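# Lift the scoop by its handle with the nearer arm

## Task

Using only the arm whose base starts out closer to the scoop, finish with that arm's gripper clamping the scoop's handle: the fingers close crosswise over the handle with real squeezing force, the handle sits in the centre of the fingers' width and fills most of the space between them, and the centre of the pads lies somewhere between the two ends of the handle. The opening commanded for that gripper must be clearly smaller than the handle's width. The scoop must be motionless and raised well clear of the table, touched by that arm's fingers and by no other part of it. Nothing else that stays put only because the robot is holding it counts toward success.

## Robot and tools

Robot and frame. There are two arms, left_arm and right_arm; the names are not image sides. Every pose uses one shared scene frame: origin on the table surface midway between the arms, +x out over the table, +z up, left_arm on the +y side. Positions are in metres and orientations are quaternions written w first (qw, qx, qy, qz). On each gripper the fingers extend along its own +z axis and close along its own y axis; the reported end_effector_position is the spot between the pads, roughly 1 cm short of the fingertips. Reported hand positions can be a little off, worse when an arm reaches far.

The 16-number row. Every motion command is a single flat list of 16 numbers covering both arms, even if one arm is idle: x, y, z, qw, qx, qy, qz, opening for left_arm, then those eight for right_arm. The x, y, z and quaternion are an absolute pose goal for that gripper in the scene frame, not an offset. Opening runs from -1 (closed) to +1 (fully open, 0.093 m). A goal lying over 0.6 m from the arm's last reported position along any of its gripper axes gets the call refused, and then nothing is sent. To keep an arm still, repeat exactly the pose and opening from the last result before it stopped; to keep an orientation steady, keep resending the same quaternion rather than copying a drifted reading.

execute_actions. Argument actions is a list holding zero or one item; optional pictures (true/false) controls whether images come back. An empty list just reports the state. An action is {"rows": [...], "steps": n}: 1 to 15 rows, steps 1 to 15 (default 15), each step lasting 1/30 s and using one row, with the final row reused if rows run out. A wait is {"steps": n} with n up to 300, counted from the previous result, so your thinking time is included. Each step, the controller limits the commanded pose to within 70 mm and 16 degrees of the measured one, then uses damped inverse kinematics, favouring position over orientation. After the action the arm only continues to its last clipped pose, so a distant goal may need several calls. Joint friction can leave the hand up to about 31 mm short, and tiny commands may not move it at all.

move. Argument target is one 16-number row as above (absolute poses); speed is the top path speed in m/s, 0.002 to 0.5, default 0.25, with rotation capped at double that in rad/s. Both grippers travel straight lines that finish together, lasting 0.5 to 10 s; the opening is applied at the start. Paths ignore obstacles and the other arm, and the hand may lag, wander or overshoot the speed, notably with a nearly straight arm. Faster contact or a goal set deeper past a surface means harder impact. The result adds a move: line giving the ending (done, off_target, moving, held, fault), any limits (paced = goal was clipped; held = some steps were blocked, after which the arm may suddenly speed up), and each gripper's remaining distance.

wait. Argument seconds, 0 to 10; nothing new is commanded meanwhile.

zoom_image. Arguments camera (cam_head_left, cam_head_right, cam_high, cam_left_wrist, cam_right_wrist) and region [x0, y0, x1, y1] in pixels, top-left origin, at most 504 by 504. All cameras give 504x504 images; the wrist cameras ride on the hands, cam_high looks down from the far front side, the two head cameras from behind the arms. A calibration with intrinsics and world-to-camera transforms is supplied and may be slightly off.

finished_scene. Argument scene: the current scene's number.

Reading results. The state line lists each gripper's position and quaternion. A Hand target line shows where the controller is currently driving each hand. pose unreachable means the clearance check altered or blocked that arm's command; HELD flags steps where your row was not fully sent; FAULT marks an arm stop. grip_measured is the finger motor position on the opening scale: pads meet near -0.94 and each millimetre of object width adds about 0.0208, with a fixed per-gripper error up to about 0.02. Fingers stop at the object while the motor keeps heading for your number, so commanding well below the width reading gives a firm squeeze (a rigid flat part settles at most about 0.21 below it). Keep sending the closing number to keep holding. The last value in each arm's Joint positions is the opening in metres, floored at zero. Joint limits (rad): waist -2.618 to 3.054, shoulder 0.000 to 3.142, elbow 0.000 to 3.142, wrist pitch -1.571 to 1.571, wrist yaw -1.571 to 1.571, wrist roll -2.094 to 2.094.

Heat. Carrying load warms motors. MOTOR HOT appears from 75 °C; at 90 °C that arm halts for 10 seconds; at 100 °C it lets go and drops, reported as OVER-TEMPERATURE FAULT.

Cautions. Never let the arms strike or push each other. Do not knock or drop anything off the table. Approach slowly, avoid slamming or shoving the scoop, and expect occasional brief tugs on a held object or pushes on loose ones.

Each tool is called after "Request:" as name(argument=value, ...) on one line, values as JSON.

## Session

Request:
execute_actions(actions=[])

Scene clock: 0.00 s of 4200.00 s.
left_arm: end_effector_position=(+0.2858, +0.2313, +0.1511) grip_measured=+0.990 end_effector_quat_wxyz=(-0.059, +0.047, +0.990, -0.123) | right_arm: end_effector_position=(+0.1947, +0.0945, +0.2596) grip_measured=+1.000 end_effector_quat_wxyz=(+0.595, -0.157, +0.751, +0.241)
Joint positions: left_arm=[ 0.29   1.764  1.578 -1.541  0.226  0.209  0.093] | right_arm=[1.165 1.427 0.913 0.28  0.702 0.332 0.093]
Joint velocities: left_arm=[-0.022  0.002 -0.022 -0.022 -0.022 -0.022 -0.   ] | right_arm=[-0.007 -0.017 -0.002  0.037  0.007  0.051  0.   ]
Hand target (left_arm): +0.286, +0.231, +0.151; -0.059, +0.047, +0.990, -0.123
Hand target (right_arm): +0.195, +0.095, +0.260; +0.595, -0.157, +0.751, +0.241

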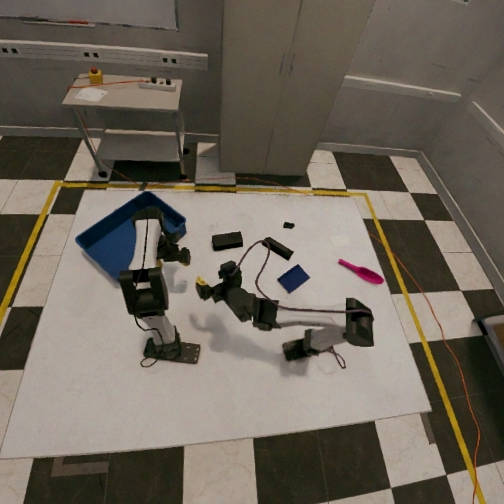

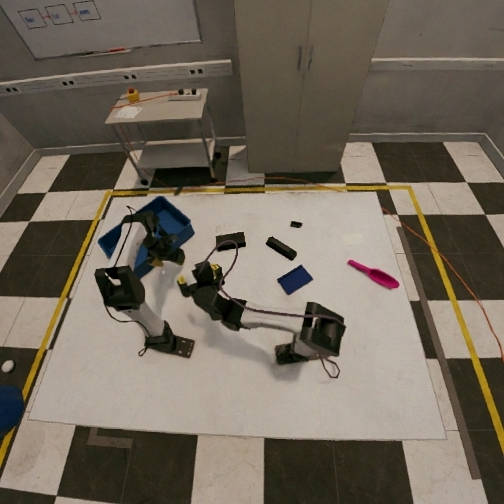

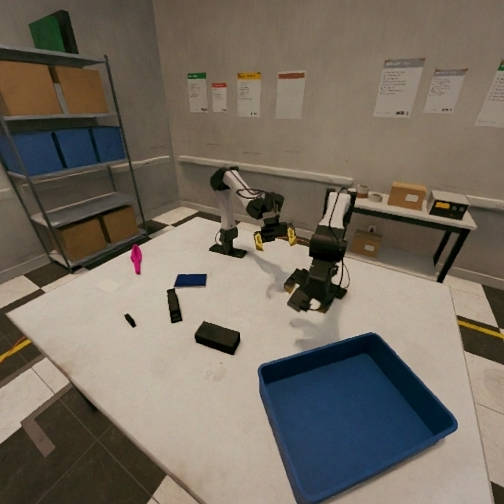

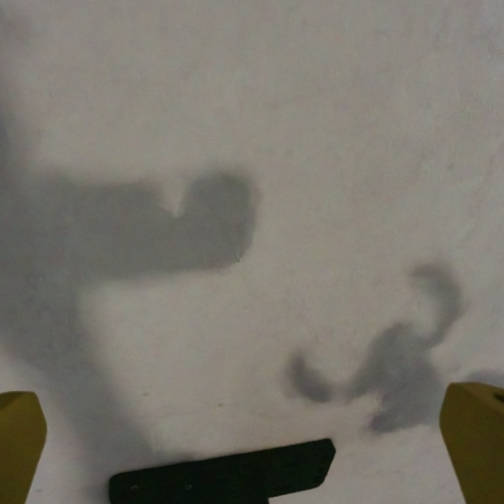

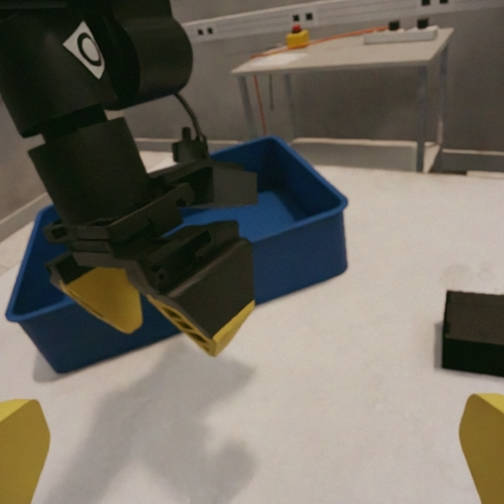

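Request:
zoom_image(camera="cam_head_right", region=[335, 240, 415, 310])

Request:
zoom_image(camera="cam_head_left", region=[325, 240, 405, 310])

Region (335, 240, 415, 310) of cam_head_right's 504x504 image, scaled by 6.300, with more detail than that image has; it fills the top 441 rows of this view, and the rest is white.

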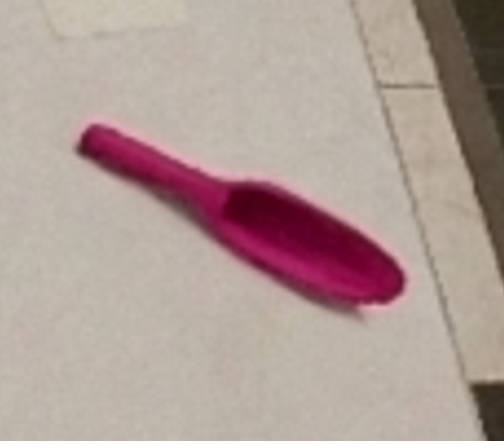

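Region (325, 240, 405, 310) of cam_head_left's 504x504 image, scaled by 6.300, with more detail than that image has; it fills the top 441 rows of this view, and the rest is white.

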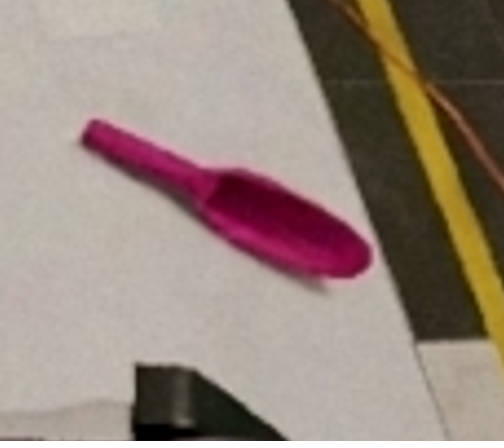

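Request:
move(target=[0.2858,0.2313,0.1511,-0.059,0.047,0.990,-0.123,1,0.33,-0.3,0.2,0.2,0.2,0.96,0,1])

Request:
move(target=[0.2858,0.2313,0.1511,-0.059,0.047,0.990,-0.123,1,0.345,-0.545,0.13,0,0.866,0.5,0,1])

Scene clock: 18.20 s of 4200.00 s.
left_arm: end_effector_position=(+0.2858, +0.2313, +0.1511) grip_measured=+0.990 end_effector_quat_wxyz=(-0.059, +0.047, +0.990, -0.123) | right_arm: end_effector_position=(+0.3371, -0.2993, +0.1987) grip_measured=+1.000 end_effector_quat_wxyz=(+0.199, +0.192, +0.961, +0.000)
Joint positions: left_arm=[ 0.29   1.764  1.578 -1.541  0.226  0.209  0.093] | right_arm=[-0.148  1.558  1.496 -1.115  0.074  0.373  0.093]
Joint velocities: left_arm=[-0.007 -0.007 -0.002 -0.051  0.037  0.022  0.   ] | right_arm=[ 0.012  0.002  0.002 -0.081  0.066 -0.007  0.   ]
Hand target (left_arm): +0.286, +0.231, +0.151; -0.059, +0.047, +0.990, -0.123
Hand target (right_arm): +0.337, -0.301, +0.199; +0.194, +0.191, +0.962, +0.001
Off the commanded pose (left_arm): 0.000 m, 0 deg.
Off the commanded pose (right_arm): 0.007 m, 1 deg.
After step 90, 12.07 s passed at rest.
move: done
camera_calibration (this result's frames):
cam_right_wrist: T_world_to_cam=[[-0.382872, -0.920194, -0.0815668, -0.130055], [-0.923781, 0.380778, 0.0404563, 0.458578], [-0.00616876, 0.0908394, -0.995846, 0.3034], [0, 0, 0, 1]] pos_world=[0.375702, -0.321853, 0.272979]

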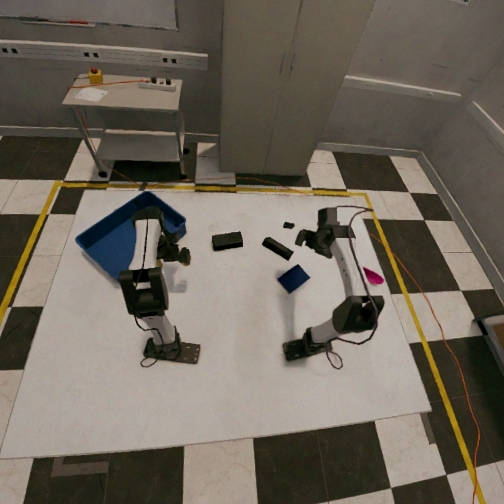

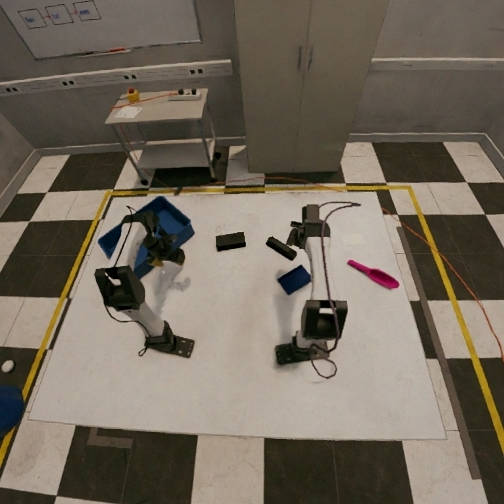

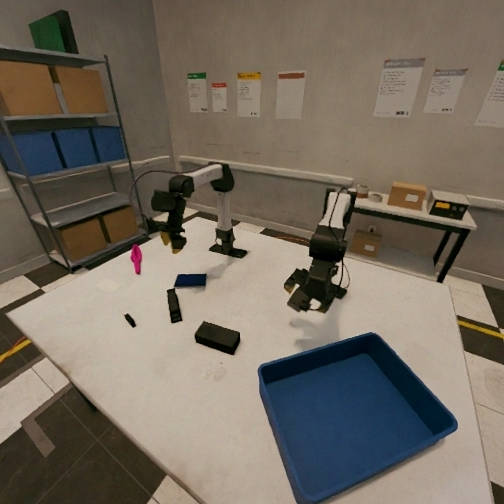

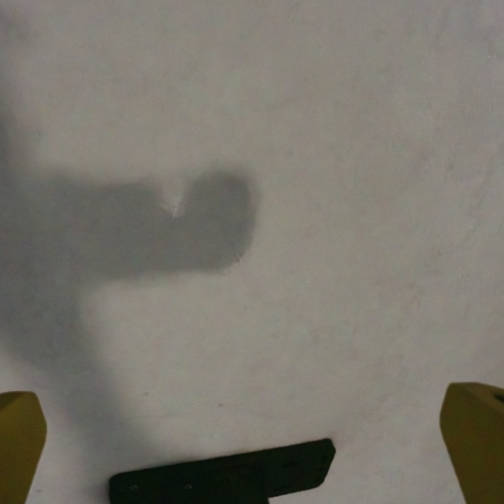

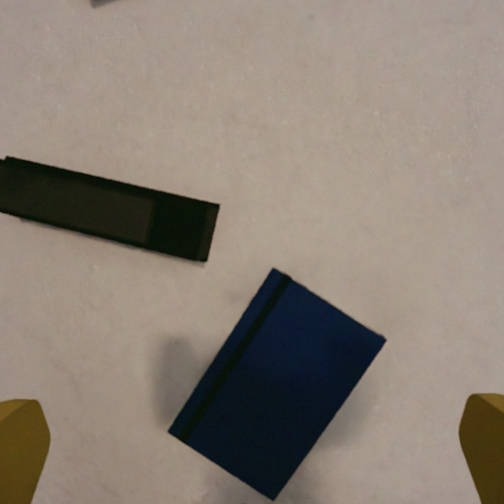

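Scene clock: 22.20 s of 4200.00 s.
left_arm: end_effector_position=(+0.2858, +0.2313, +0.1511) grip_measured=+0.990 end_effector_quat_wxyz=(-0.059, +0.047, +0.990, -0.123) | right_arm: end_effector_position=(+0.3480, -0.5445, +0.1287) grip_measured=+1.000 end_effector_quat_wxyz=(+0.016, +0.861, +0.508, +0.006)
Joint positions: left_arm=[ 0.29   1.764  1.578 -1.541  0.226  0.209  0.093] | right_arm=[-0.755  2.315  2.328 -1.55   0.002  1.461  0.093]
Joint velocities: left_arm=[-0.022 -0.017  0.002 -0.022 -0.037 -0.095  0.001] | right_arm=[-0.002  0.002 -0.007 -0.051  0.095  0.066  0.   ]
Hand target (left_arm): +0.286, +0.231, +0.151; -0.059, +0.047, +0.990, -0.123
Hand target (right_arm): +0.346, -0.546, +0.128; +0.010, +0.865, +0.502, +0.007
Off the commanded pose (left_arm): 0.000 m, 0 deg.
Off the commanded pose (right_arm): 0.003 m, 2 deg.
joint sent to its limit (right arm) — the command would take joint 4 (wrist pitch) past its lower limit, so that joint was sent only as far as its limit.
move: done
camera_calibration (this result's frames):
cam_right_wrist: T_world_to_cam=[[-0.86754, 0.49633, -0.0320961, 0.576326], [0.440373, 0.796521, 0.414277, 0.268347], [0.231184, 0.345268, -0.909585, 0.30081], [0, 0, 0, 1]] pos_world=[0.312271, -0.603652, 0.18094]

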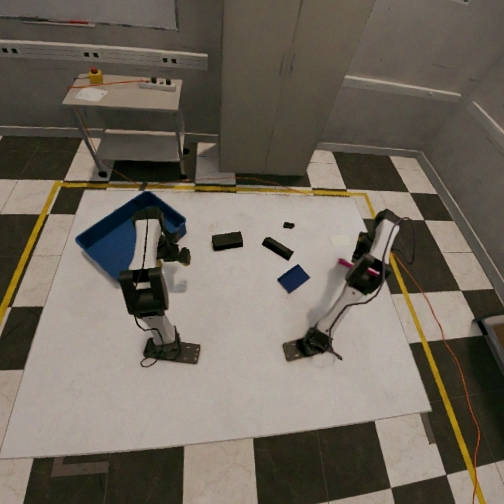

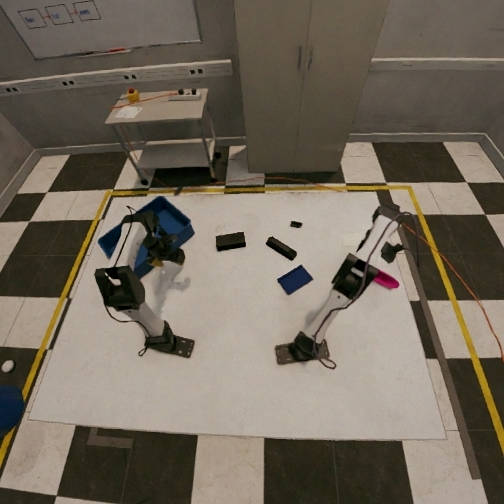

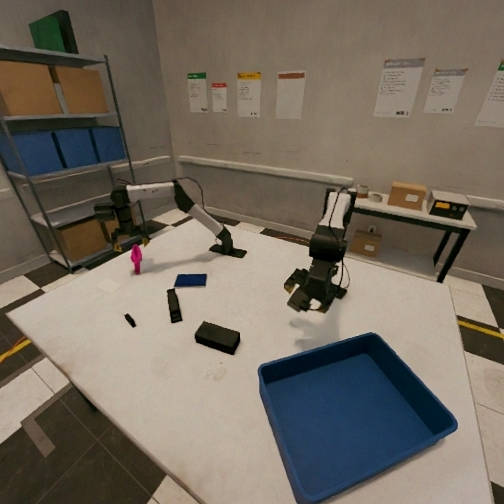

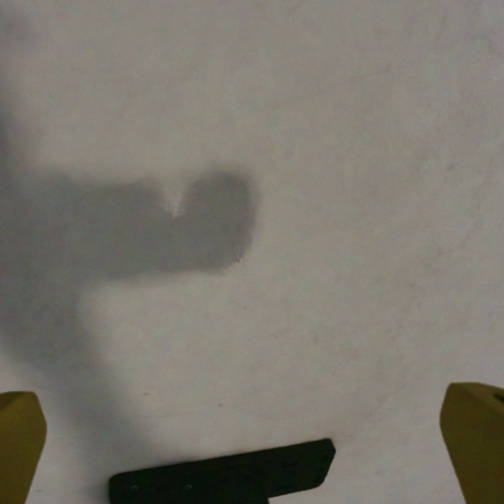

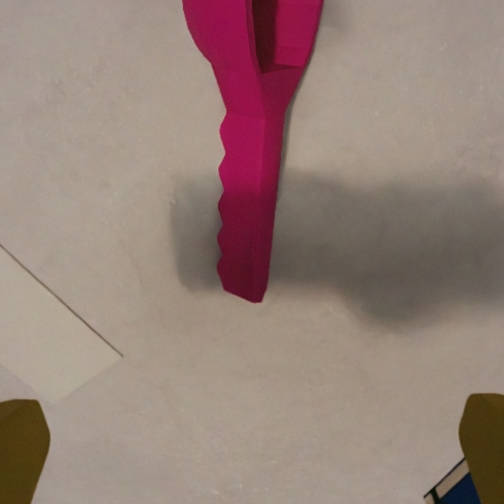

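Request:
move(target=[0.2858,0.2313,0.1511,-0.059,0.047,0.990,-0.123,1,0.345,-0.555,0.12,0,-0.3,0.954,0,1], speed=0.4)

Request:
move(target=[0.2858,0.2313,0.1511,-0.059,0.047,0.990,-0.123,1,0.345,-0.562,0.08,0,-0.477,0.879,0,1], speed=0.15)

Request:
zoom_image(camera="cam_high", region=[90, 200, 180, 290])

Scene clock: 34.67 s of 4200.00 s.
left_arm: end_effector_position=(+0.2858, +0.2313, +0.1511) grip_measured=+0.990 end_effector_quat_wxyz=(-0.059, +0.047, +0.990, -0.123) | right_arm: end_effector_position=(+0.3474, -0.5498, +0.1200) grip_measured=+1.000 end_effector_quat_wxyz=(+0.007, -0.301, +0.954, -0.006)
Joint positions: left_arm=[ 0.29   1.764  1.578 -1.541  0.226  0.209  0.093] | right_arm=[-0.768  2.344  2.343 -1.552 -0.005 -1.238  0.093]
Joint velocities: left_arm=[-0.012 -0.017  0.012  0.007  0.081  0.007  0.   ] | right_arm=[-0.007 -0.017  0.002  0.007 -0.037 -0.022  0.   ]
Hand target (left_arm): +0.286, +0.231, +0.151; -0.059, +0.047, +0.990, -0.123
Hand target (right_arm): +0.345, -0.555, +0.120; +0.004, -0.300, +0.954, -0.005
Off the commanded pose (left_arm): 0.000 m, 0 deg.
Off the commanded pose (right_arm): 0.006 m, 1 deg.
joint sent to its limit (right arm) — the command would take joint 4 (wrist pitch) past its lower limit, so that joint was sent only as far as its limit.
After step 90, 5.43 s passed at rest.
move: done
camera_calibration (this result's frames):
cam_right_wrist: T_world_to_cam=[[0.56078, -0.827806, 0.016239, -0.651769], [-0.758839, -0.506017, 0.410013, -0.0225891], [-0.331194, -0.24225, -0.911935, 0.167474], [0, 0, 0, 1]] pos_world=[0.403824, -0.510398, 0.172571]

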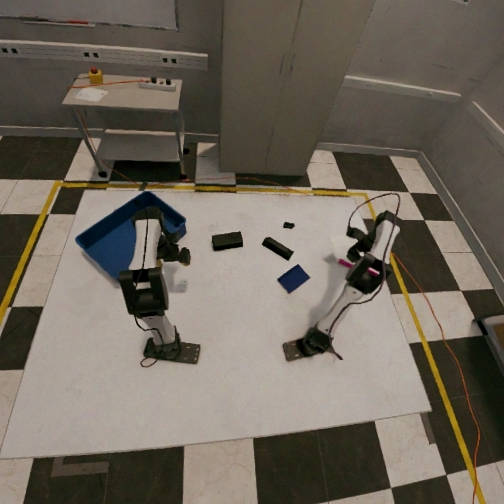

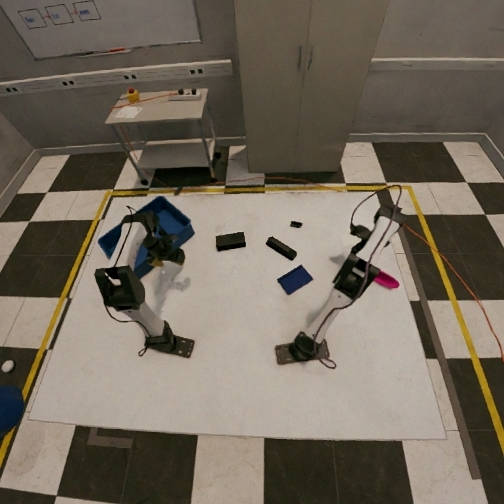

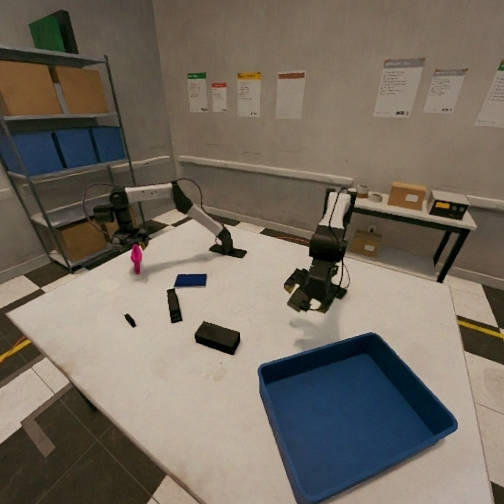

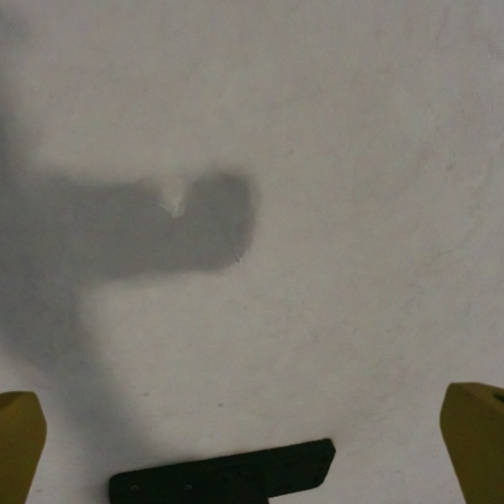

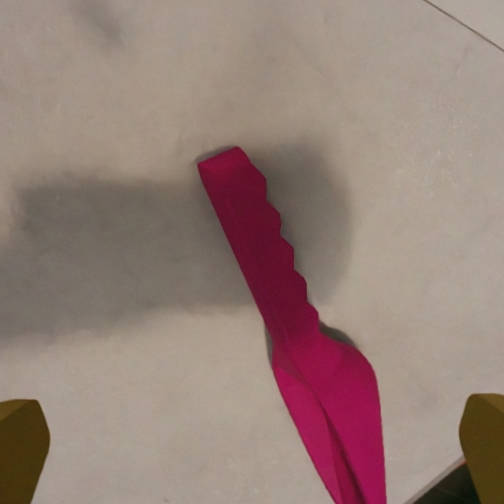

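Scene clock: 36.43 s of 4200.00 s.
left_arm: end_effector_position=(+0.2858, +0.2313, +0.1511) grip_measured=+0.990 end_effector_quat_wxyz=(-0.059, +0.047, +0.990, -0.123) | right_arm: end_effector_position=(+0.3488, -0.5578, +0.0928) grip_measured=+1.000 end_effector_quat_wxyz=(+0.007, -0.478, +0.878, -0.009)
Joint positions: left_arm=[ 0.29   1.764  1.578 -1.541  0.226  0.209  0.093] | right_arm=[-0.78   2.344  2.233 -1.439 -0.005 -1.635  0.093]
Joint velocities: left_arm=[ 0.007 -0.017 -0.002 -0.066 -0.037 -0.037  0.   ] | right_arm=[ 0.007 -0.007  0.002  0.007 -0.022 -0.022  0.   ]
Hand target (left_arm): +0.286, +0.231, +0.151; -0.059, +0.047, +0.990, -0.123
Hand target (right_arm): +0.345, -0.562, +0.080; +0.000, -0.477, +0.879, +0.000
Off the commanded pose (left_arm): 0.000 m, 0 deg.
Off the commanded pose (right_arm): 0.014 m, 1 deg.
move: off_target (right_arm)
camera_calibration (this result's frames):
cam_right_wrist: T_world_to_cam=[[0.8305, -0.556565, 0.0224808, -0.602147], [-0.513943, -0.750088, 0.416209, -0.236501], [-0.214785, -0.357216, -0.908991, 0.0362034], [0, 0, 0, 1]] pos_world=[0.386311, -0.499599, 0.144879]

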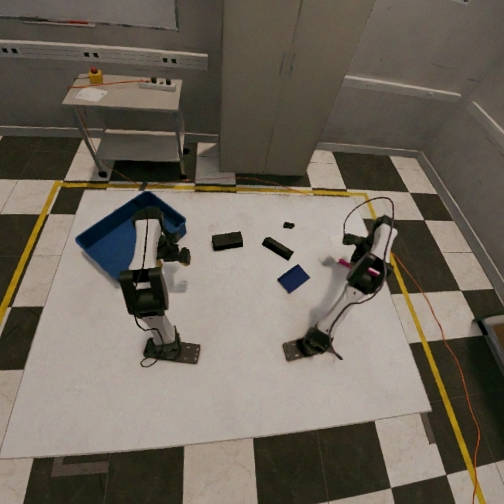

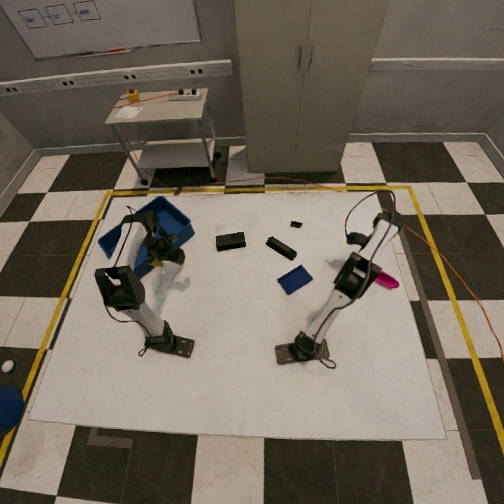

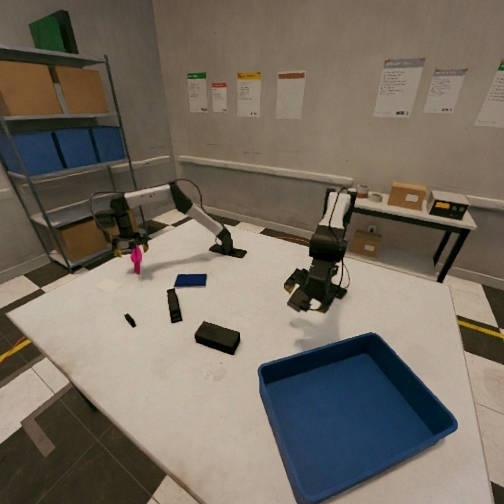

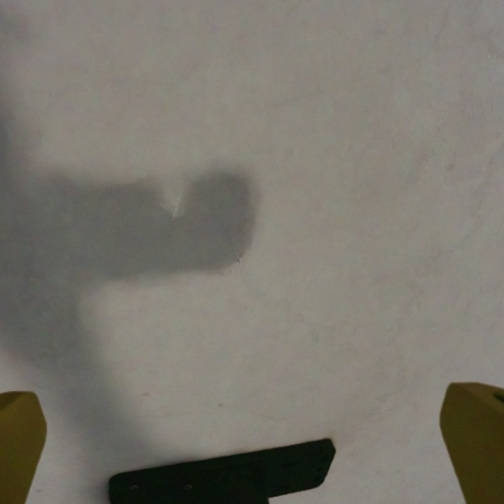

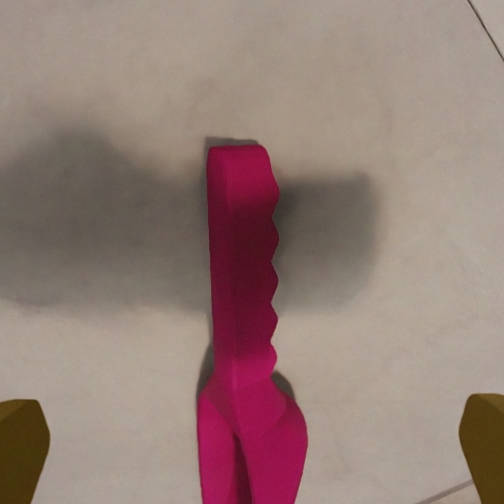

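Region (90, 200, 180, 290) of cam_high's 504x504 image, scaled by 5.600, with more detail than that image has.

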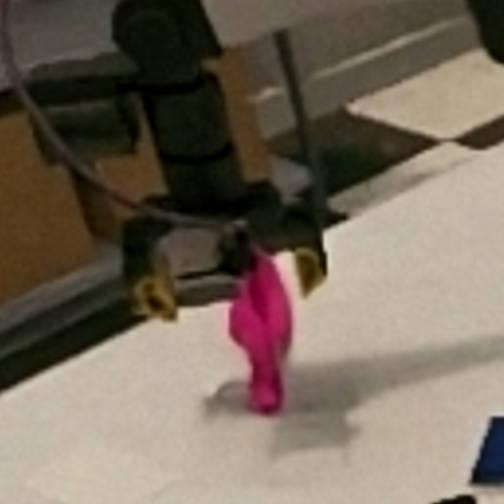

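Request:
move(target=[0.2858,0.2313,0.1511,-0.059,0.047,0.990,-0.123,1,0.346,-0.559,0.015,0,-0.477,0.879,0,0.3], speed=0.06)

Request:
zoom_image(camera="cam_high", region=[90, 200, 180, 290])

Scene clock: 43.70 s of 4200.00 s.
left_arm: end_effector_position=(+0.2858, +0.2313, +0.1511) grip_measured=+0.990 end_effector_quat_wxyz=(-0.059, +0.047, +0.990, -0.123) | right_arm: end_effector_position=(+0.3489, -0.5579, +0.0251) grip_measured=+0.301 end_effector_quat_wxyz=(+0.005, -0.479, +0.878, -0.006)
Joint positions: left_arm=[ 0.29   1.764  1.578 -1.541  0.226  0.209  0.093] | right_arm=[-0.78   2.354  1.981 -1.184 -0.005 -1.638  0.06 ]
Joint velocities: left_arm=[ 0.007  0.002 -0.007  0.037 -0.007 -0.007  0.001] | right_arm=[-0.007  0.007 -0.002  0.022  0.007  0.022  0.   ]
Hand target (left_arm): +0.286, +0.231, +0.151; -0.059, +0.047, +0.990, -0.123
Hand target (right_arm): +0.346, -0.559, +0.015; +0.000, -0.477, +0.879, +0.000
Off the commanded pose (left_arm): 0.000 m, 0 deg.
Off the commanded pose (right_arm): 0.011 m, 1 deg.
After step 90, 2.53 s passed at rest.
move: off_target (right_arm)
camera_calibration (this result's frames):
cam_right_wrist: T_world_to_cam=[[0.832088, -0.554423, 0.0156337, -0.599935], [-0.509635, -0.753139, 0.415997, -0.211533], [-0.218864, -0.354114, -0.909232, -0.0221694], [0, 0, 0, 1]] pos_world=[0.386542, -0.499782, 0.0772194]

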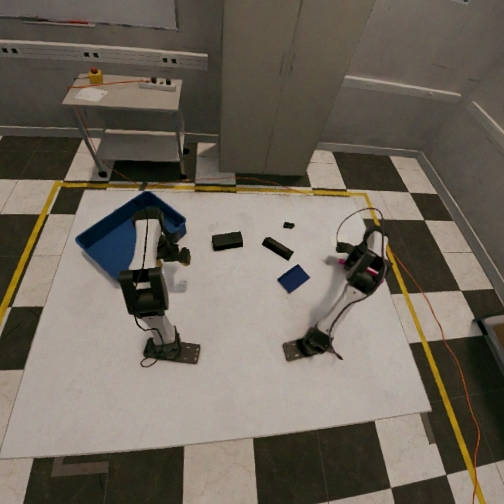

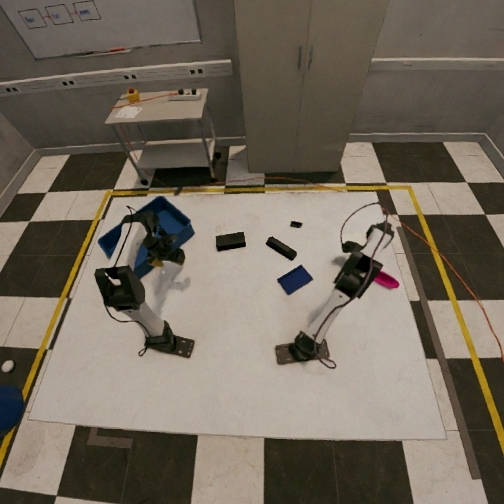

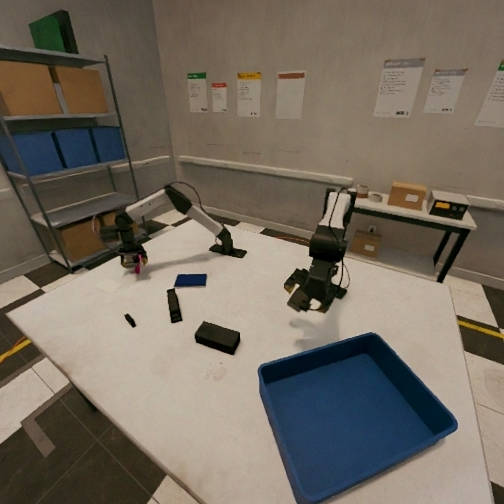

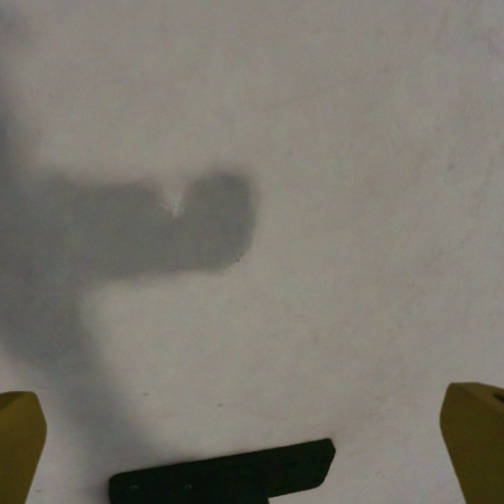

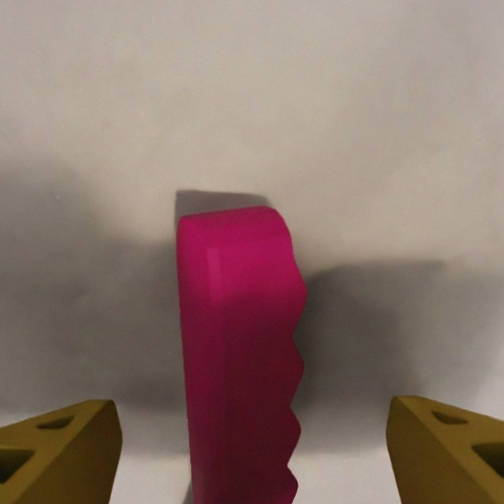

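Region (90, 200, 180, 290) of cam_high's 504x504 image, scaled by 5.600, with more detail than that image has.

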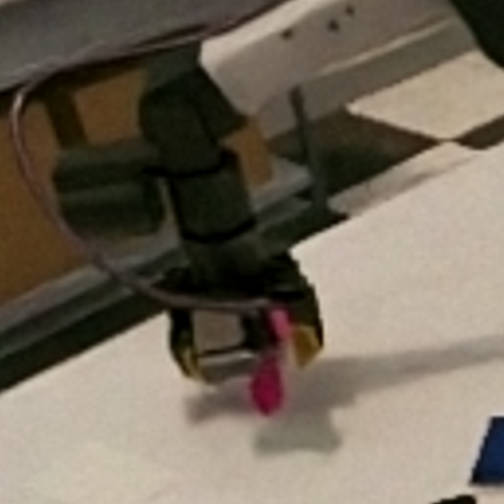

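Need measured z ≈ 0.008.

Request:
move(target=[0.2858,0.2313,0.1511,-0.059,0.047,0.990,-0.123,1,0.346,-0.559,-0.002,0,-0.477,0.879,0,0.3], speed=0.02)

Scene clock: 48.10 s of 4200.00 s.
left_arm: end_effector_position=(+0.2858, +0.2313, +0.1511) grip_measured=+0.990 end_effector_quat_wxyz=(-0.059, +0.047, +0.990, -0.123) | right_arm: end_effector_position=(+0.3498, -0.5585, +0.0100) grip_measured=+0.301 end_effector_quat_wxyz=(+0.006, -0.479, +0.878, -0.007)
Joint positions: left_arm=[ 0.29   1.764  1.578 -1.541  0.226  0.209  0.093] | right_arm=[-0.78   2.366  1.943 -1.13  -0.005 -1.638  0.06 ]
Joint velocities: left_arm=[ 0.017 -0.002  0.002  0.051 -0.022  0.007 -0.001] | right_arm=[-0.022 -0.007  0.007  0.007 -0.037 -0.022 -0.001]
Hand target (left_arm): +0.286, +0.231, +0.151; -0.059, +0.047, +0.990, -0.123
Hand target (right_arm): +0.346, -0.559, -0.002; +0.000, -0.477, +0.879, +0.000
Off the commanded pose (left_arm): 0.000 m, 0 deg.
Off the commanded pose (right_arm): 0.013 m, 1 deg.
move: off_target (right_arm)
camera_calibration (this result's frames):
cam_right_wrist: T_world_to_cam=[[0.832046, -0.554391, 0.0186811, -0.600754], [-0.510654, -0.752382, 0.416117, -0.204525], [-0.216636, -0.355768, -0.909119, -0.0376217], [0, 0, 0, 1]] pos_world=[0.387264, -0.500318, 0.0621262]

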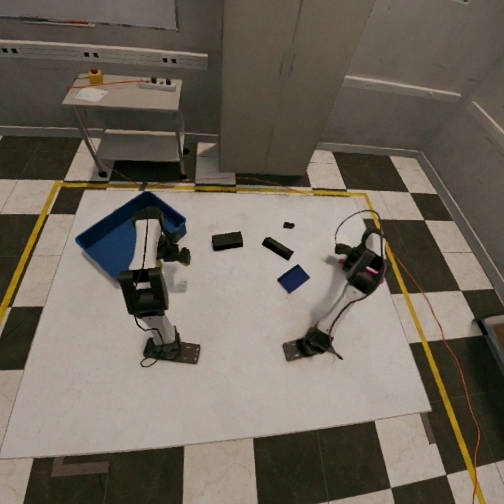

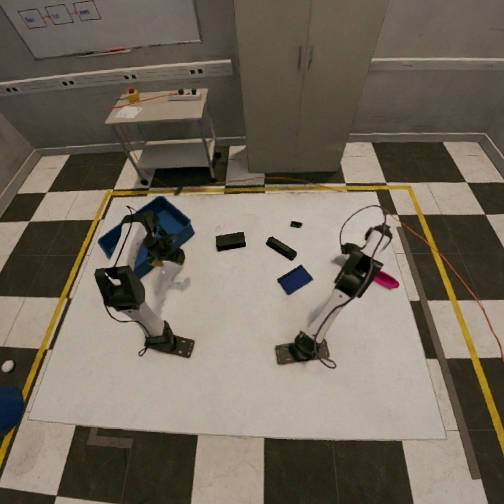

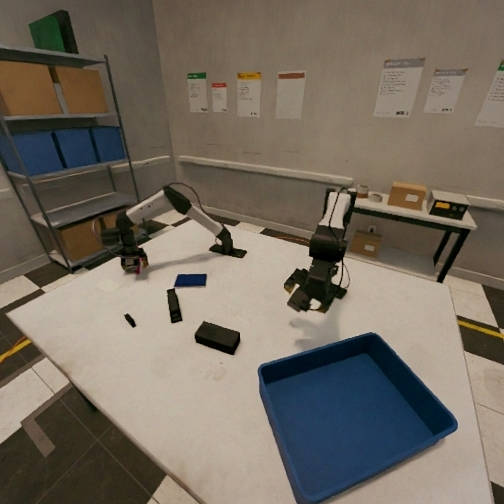

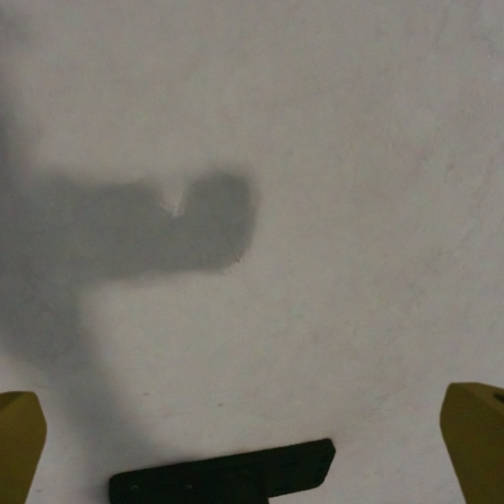

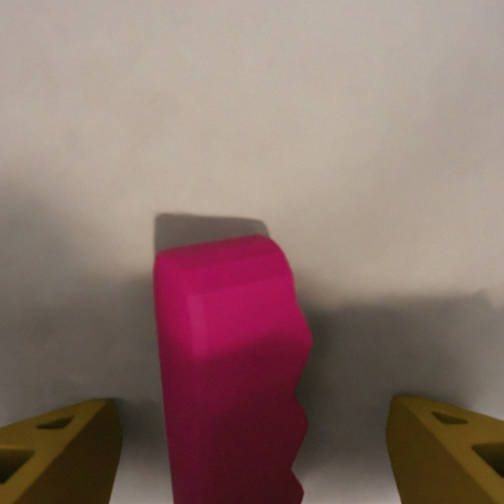

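Request:
move(target=[0.2858,0.2313,0.1511,-0.059,0.047,0.990,-0.123,1,0.344,-0.558,-0.007,0,-0.477,0.879,0,0.1], speed=0.02)

Request:
move(target=[0.2858,0.2313,0.1511,-0.059,0.047,0.990,-0.123,1,0.344,-0.558,-0.007,0,-0.477,0.879,0,-1], speed=0.02)

Scene clock: 53.03 s of 4200.00 s.
left_arm: end_effector_position=(+0.2858, +0.2313, +0.1511) grip_measured=+0.990 end_effector_quat_wxyz=(-0.059, +0.047, +0.990, -0.123) | right_arm: end_effector_position=(+0.3484, -0.5576, +0.0092) grip_measured=+0.102 end_effector_quat_wxyz=(+0.005, -0.479, +0.878, -0.006)
Joint positions: left_arm=[ 0.29   1.764  1.578 -1.541  0.226  0.209  0.093] | right_arm=[-0.78   2.361  1.931 -1.125 -0.004 -1.638  0.05 ]
Joint velocities: left_arm=[-0.027  0.007  0.002 -0.022  0.007  0.125 -0.   ] | right_arm=[ 0.002  0.007 -0.002 -0.022  0.051  0.037  0.   ]
Hand target (left_arm): +0.286, +0.231, +0.151; -0.059, +0.047, +0.990, -0.123
Hand target (right_arm): +0.344, -0.558, -0.007; -0.000, -0.477, +0.879, +0.000
Off the commanded pose (left_arm): 0.000 m, 0 deg.
Off the commanded pose (right_arm): 0.017 m, 1 deg.
After step 90, 0.80 s passed at rest.
move: off_target (right_arm)
camera_calibration (this result's frames):
cam_right_wrist: T_world_to_cam=[[0.832069, -0.554407, 0.0171379, -0.599131], [-0.510054, -0.75263, 0.416404, -0.204548], [-0.217959, -0.355218, -0.909018, -0.0375255], [0, 0, 0, 1]] pos_world=[0.386009, -0.499441, 0.061331]

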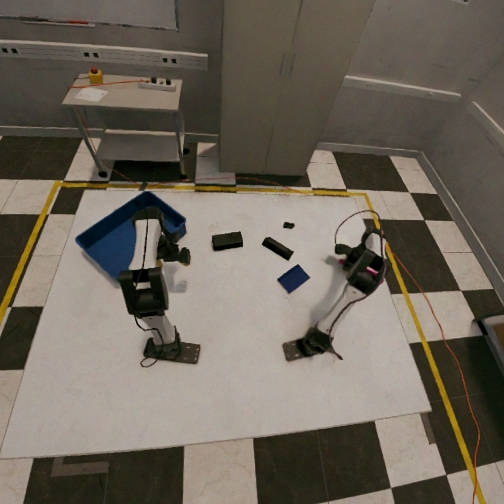

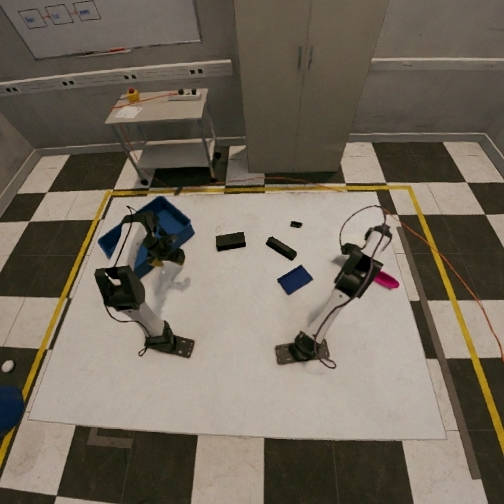

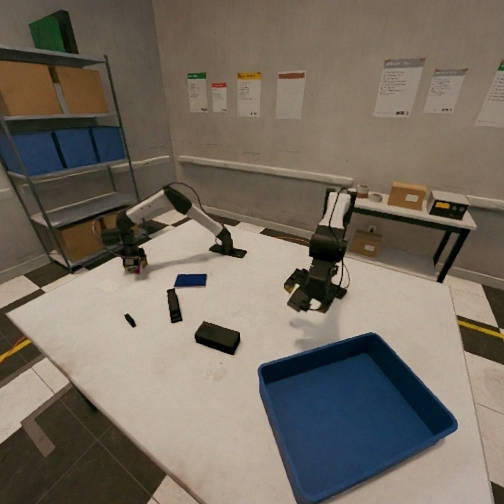

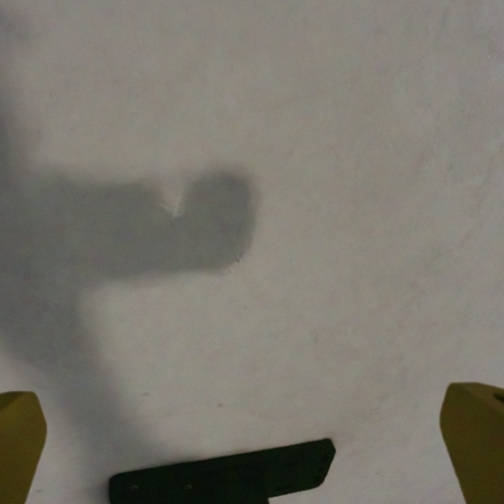

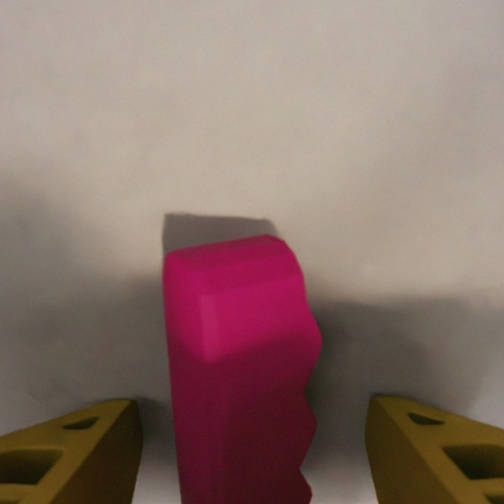

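Scene clock: 54.10 s of 4200.00 s.
left_arm: end_effector_position=(+0.2858, +0.2313, +0.1511) grip_measured=+0.990 end_effector_quat_wxyz=(-0.059, +0.047, +0.990, -0.123) | right_arm: end_effector_position=(+0.3475, -0.5569, +0.0094) grip_measured=-0.626 end_effector_quat_wxyz=(+0.004, -0.479, +0.878, -0.005)
Joint positions: left_arm=[ 0.29   1.764  1.578 -1.541  0.226  0.209  0.093] | right_arm=[-0.78   2.36   1.929 -1.128 -0.004 -1.638  0.015]
Joint velocities: left_arm=[-0.002 -0.012 -0.007 -0.037  0.007 -0.007 -0.001] | right_arm=[ 0.002 -0.007 -0.007 -0.007  0.081 -0.007  0.   ]
Hand target (left_arm): +0.286, +0.231, +0.151; -0.059, +0.047, +0.990, -0.123
Hand target (right_arm): +0.344, -0.558, -0.007; -0.000, -0.477, +0.879, +0.001
Off the commanded pose (left_arm): 0.000 m, 0 deg.
Off the commanded pose (right_arm): 0.017 m, 1 deg.
move: off_target (right_arm)
camera_calibration (this result's frames):
cam_right_wrist: T_world_to_cam=[[0.832116, -0.554442, 0.0133286, -0.597909], [-0.508779, -0.753577, 0.416251, -0.205543], [-0.220743, -0.35315, -0.909152, -0.0351979], [0, 0, 0, 1]] pos_world=[0.385184, -0.498828, 0.0615265]

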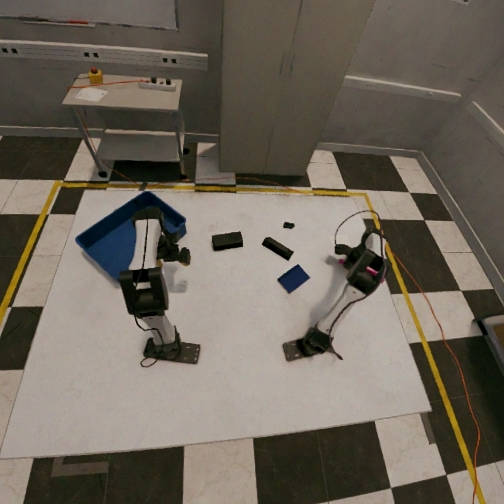

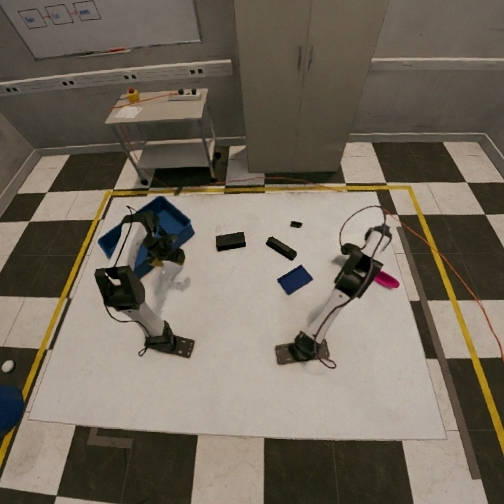

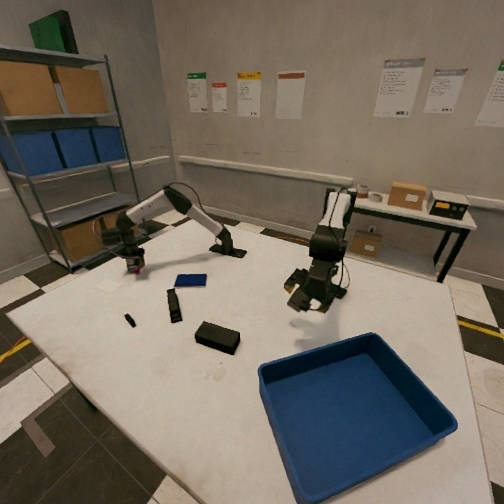

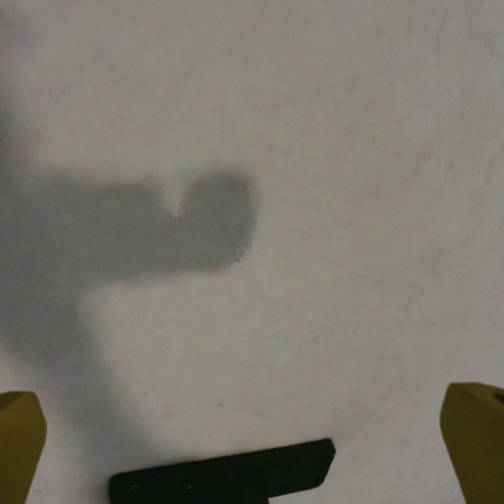

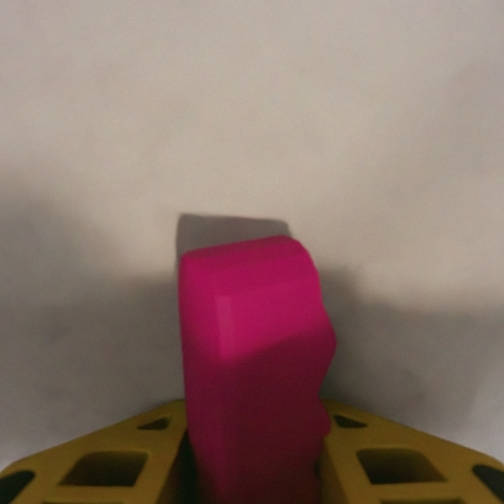

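Request:
move(target=[0.2858,0.2313,0.1511,-0.059,0.047,0.990,-0.123,1,0.28,-0.50,0.18,0,-0.477,0.879,0,-1], speed=0.1)

Request:
zoom_image(camera="cam_high", region=[100, 170, 200, 270])

Scene clock: 59.20 s of 4200.00 s.
left_arm: end_effector_position=(+0.2858, +0.2313, +0.1511) grip_measured=+0.990 end_effector_quat_wxyz=(-0.059, +0.047, +0.990, -0.123) | right_arm: end_effector_position=(+0.2795, -0.5064, +0.1761) grip_measured=-0.626 end_effector_quat_wxyz=(+0.007, -0.474, +0.880, -0.011)
Joint positions: left_arm=[ 0.29   1.764  1.578 -1.541  0.226  0.209  0.093] | right_arm=[-0.78   1.969  1.976 -1.551 -0.004 -1.627  0.015]
Joint velocities: left_arm=[-0.007 -0.022 -0.007 -0.007 -0.037  0.022 -0.   ] | right_arm=[ 0.007 -0.002 -0.002 -0.066  0.007 -0.007  0.   ]
Hand target (left_arm): +0.286, +0.231, +0.151; -0.059, +0.047, +0.990, -0.123
Hand target (right_arm): +0.280, -0.502, +0.180; +0.006, -0.477, +0.879, -0.012
Off the commanded pose (left_arm): 0.000 m, 0 deg.
Off the commanded pose (right_arm): 0.008 m, 2 deg.
joint sent to its limit (right arm) — the command would take joint 4 (wrist pitch) past its lower limit, so that joint was sent only as far as its limit.
move: done
camera_calibration (this result's frames):
cam_right_wrist: T_world_to_cam=[[0.825701, -0.563443, 0.0273893, -0.520883], [-0.52182, -0.744456, 0.416521, -0.263269], [-0.214296, -0.358214, -0.908713, 0.114761], [0, 0, 0, 1]] pos_world=[0.317307, -0.448371, 0.228208]

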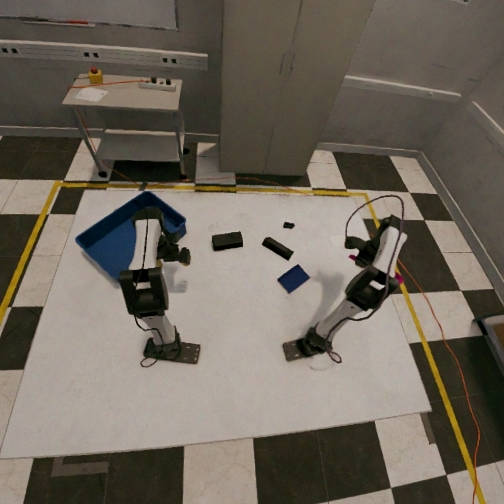

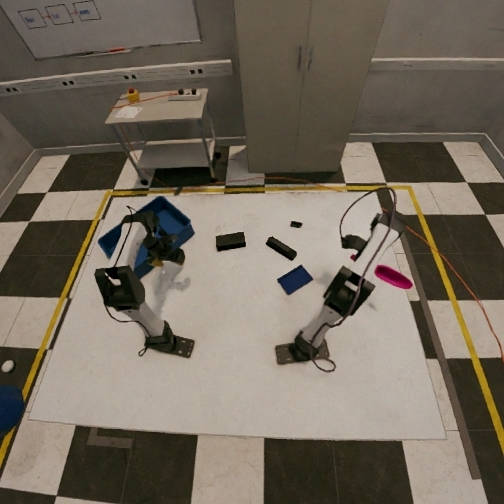

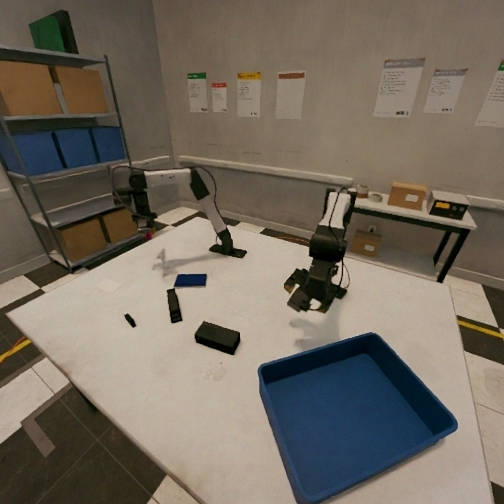

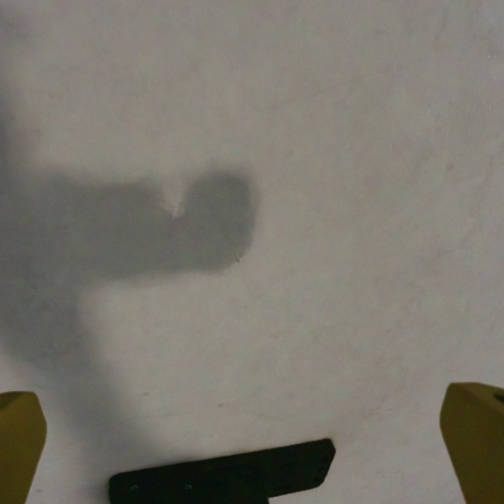

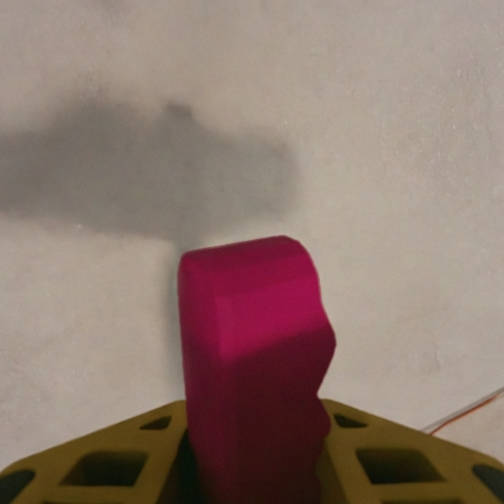

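Region (100, 170, 200, 270) of cam_high's 504x504 image, scaled by 5.040, with more detail than that image has.

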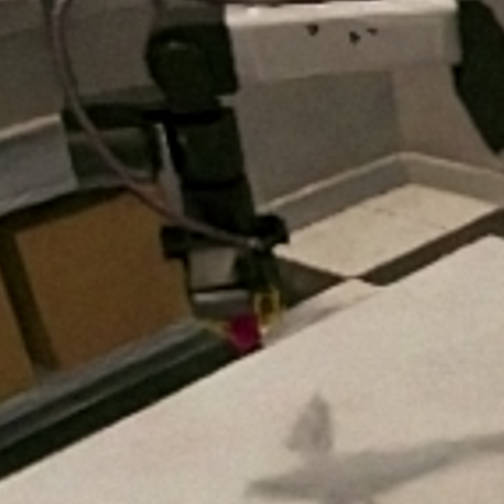

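Request:
finished_scene(scene=1)

The scene is finished: the task was done.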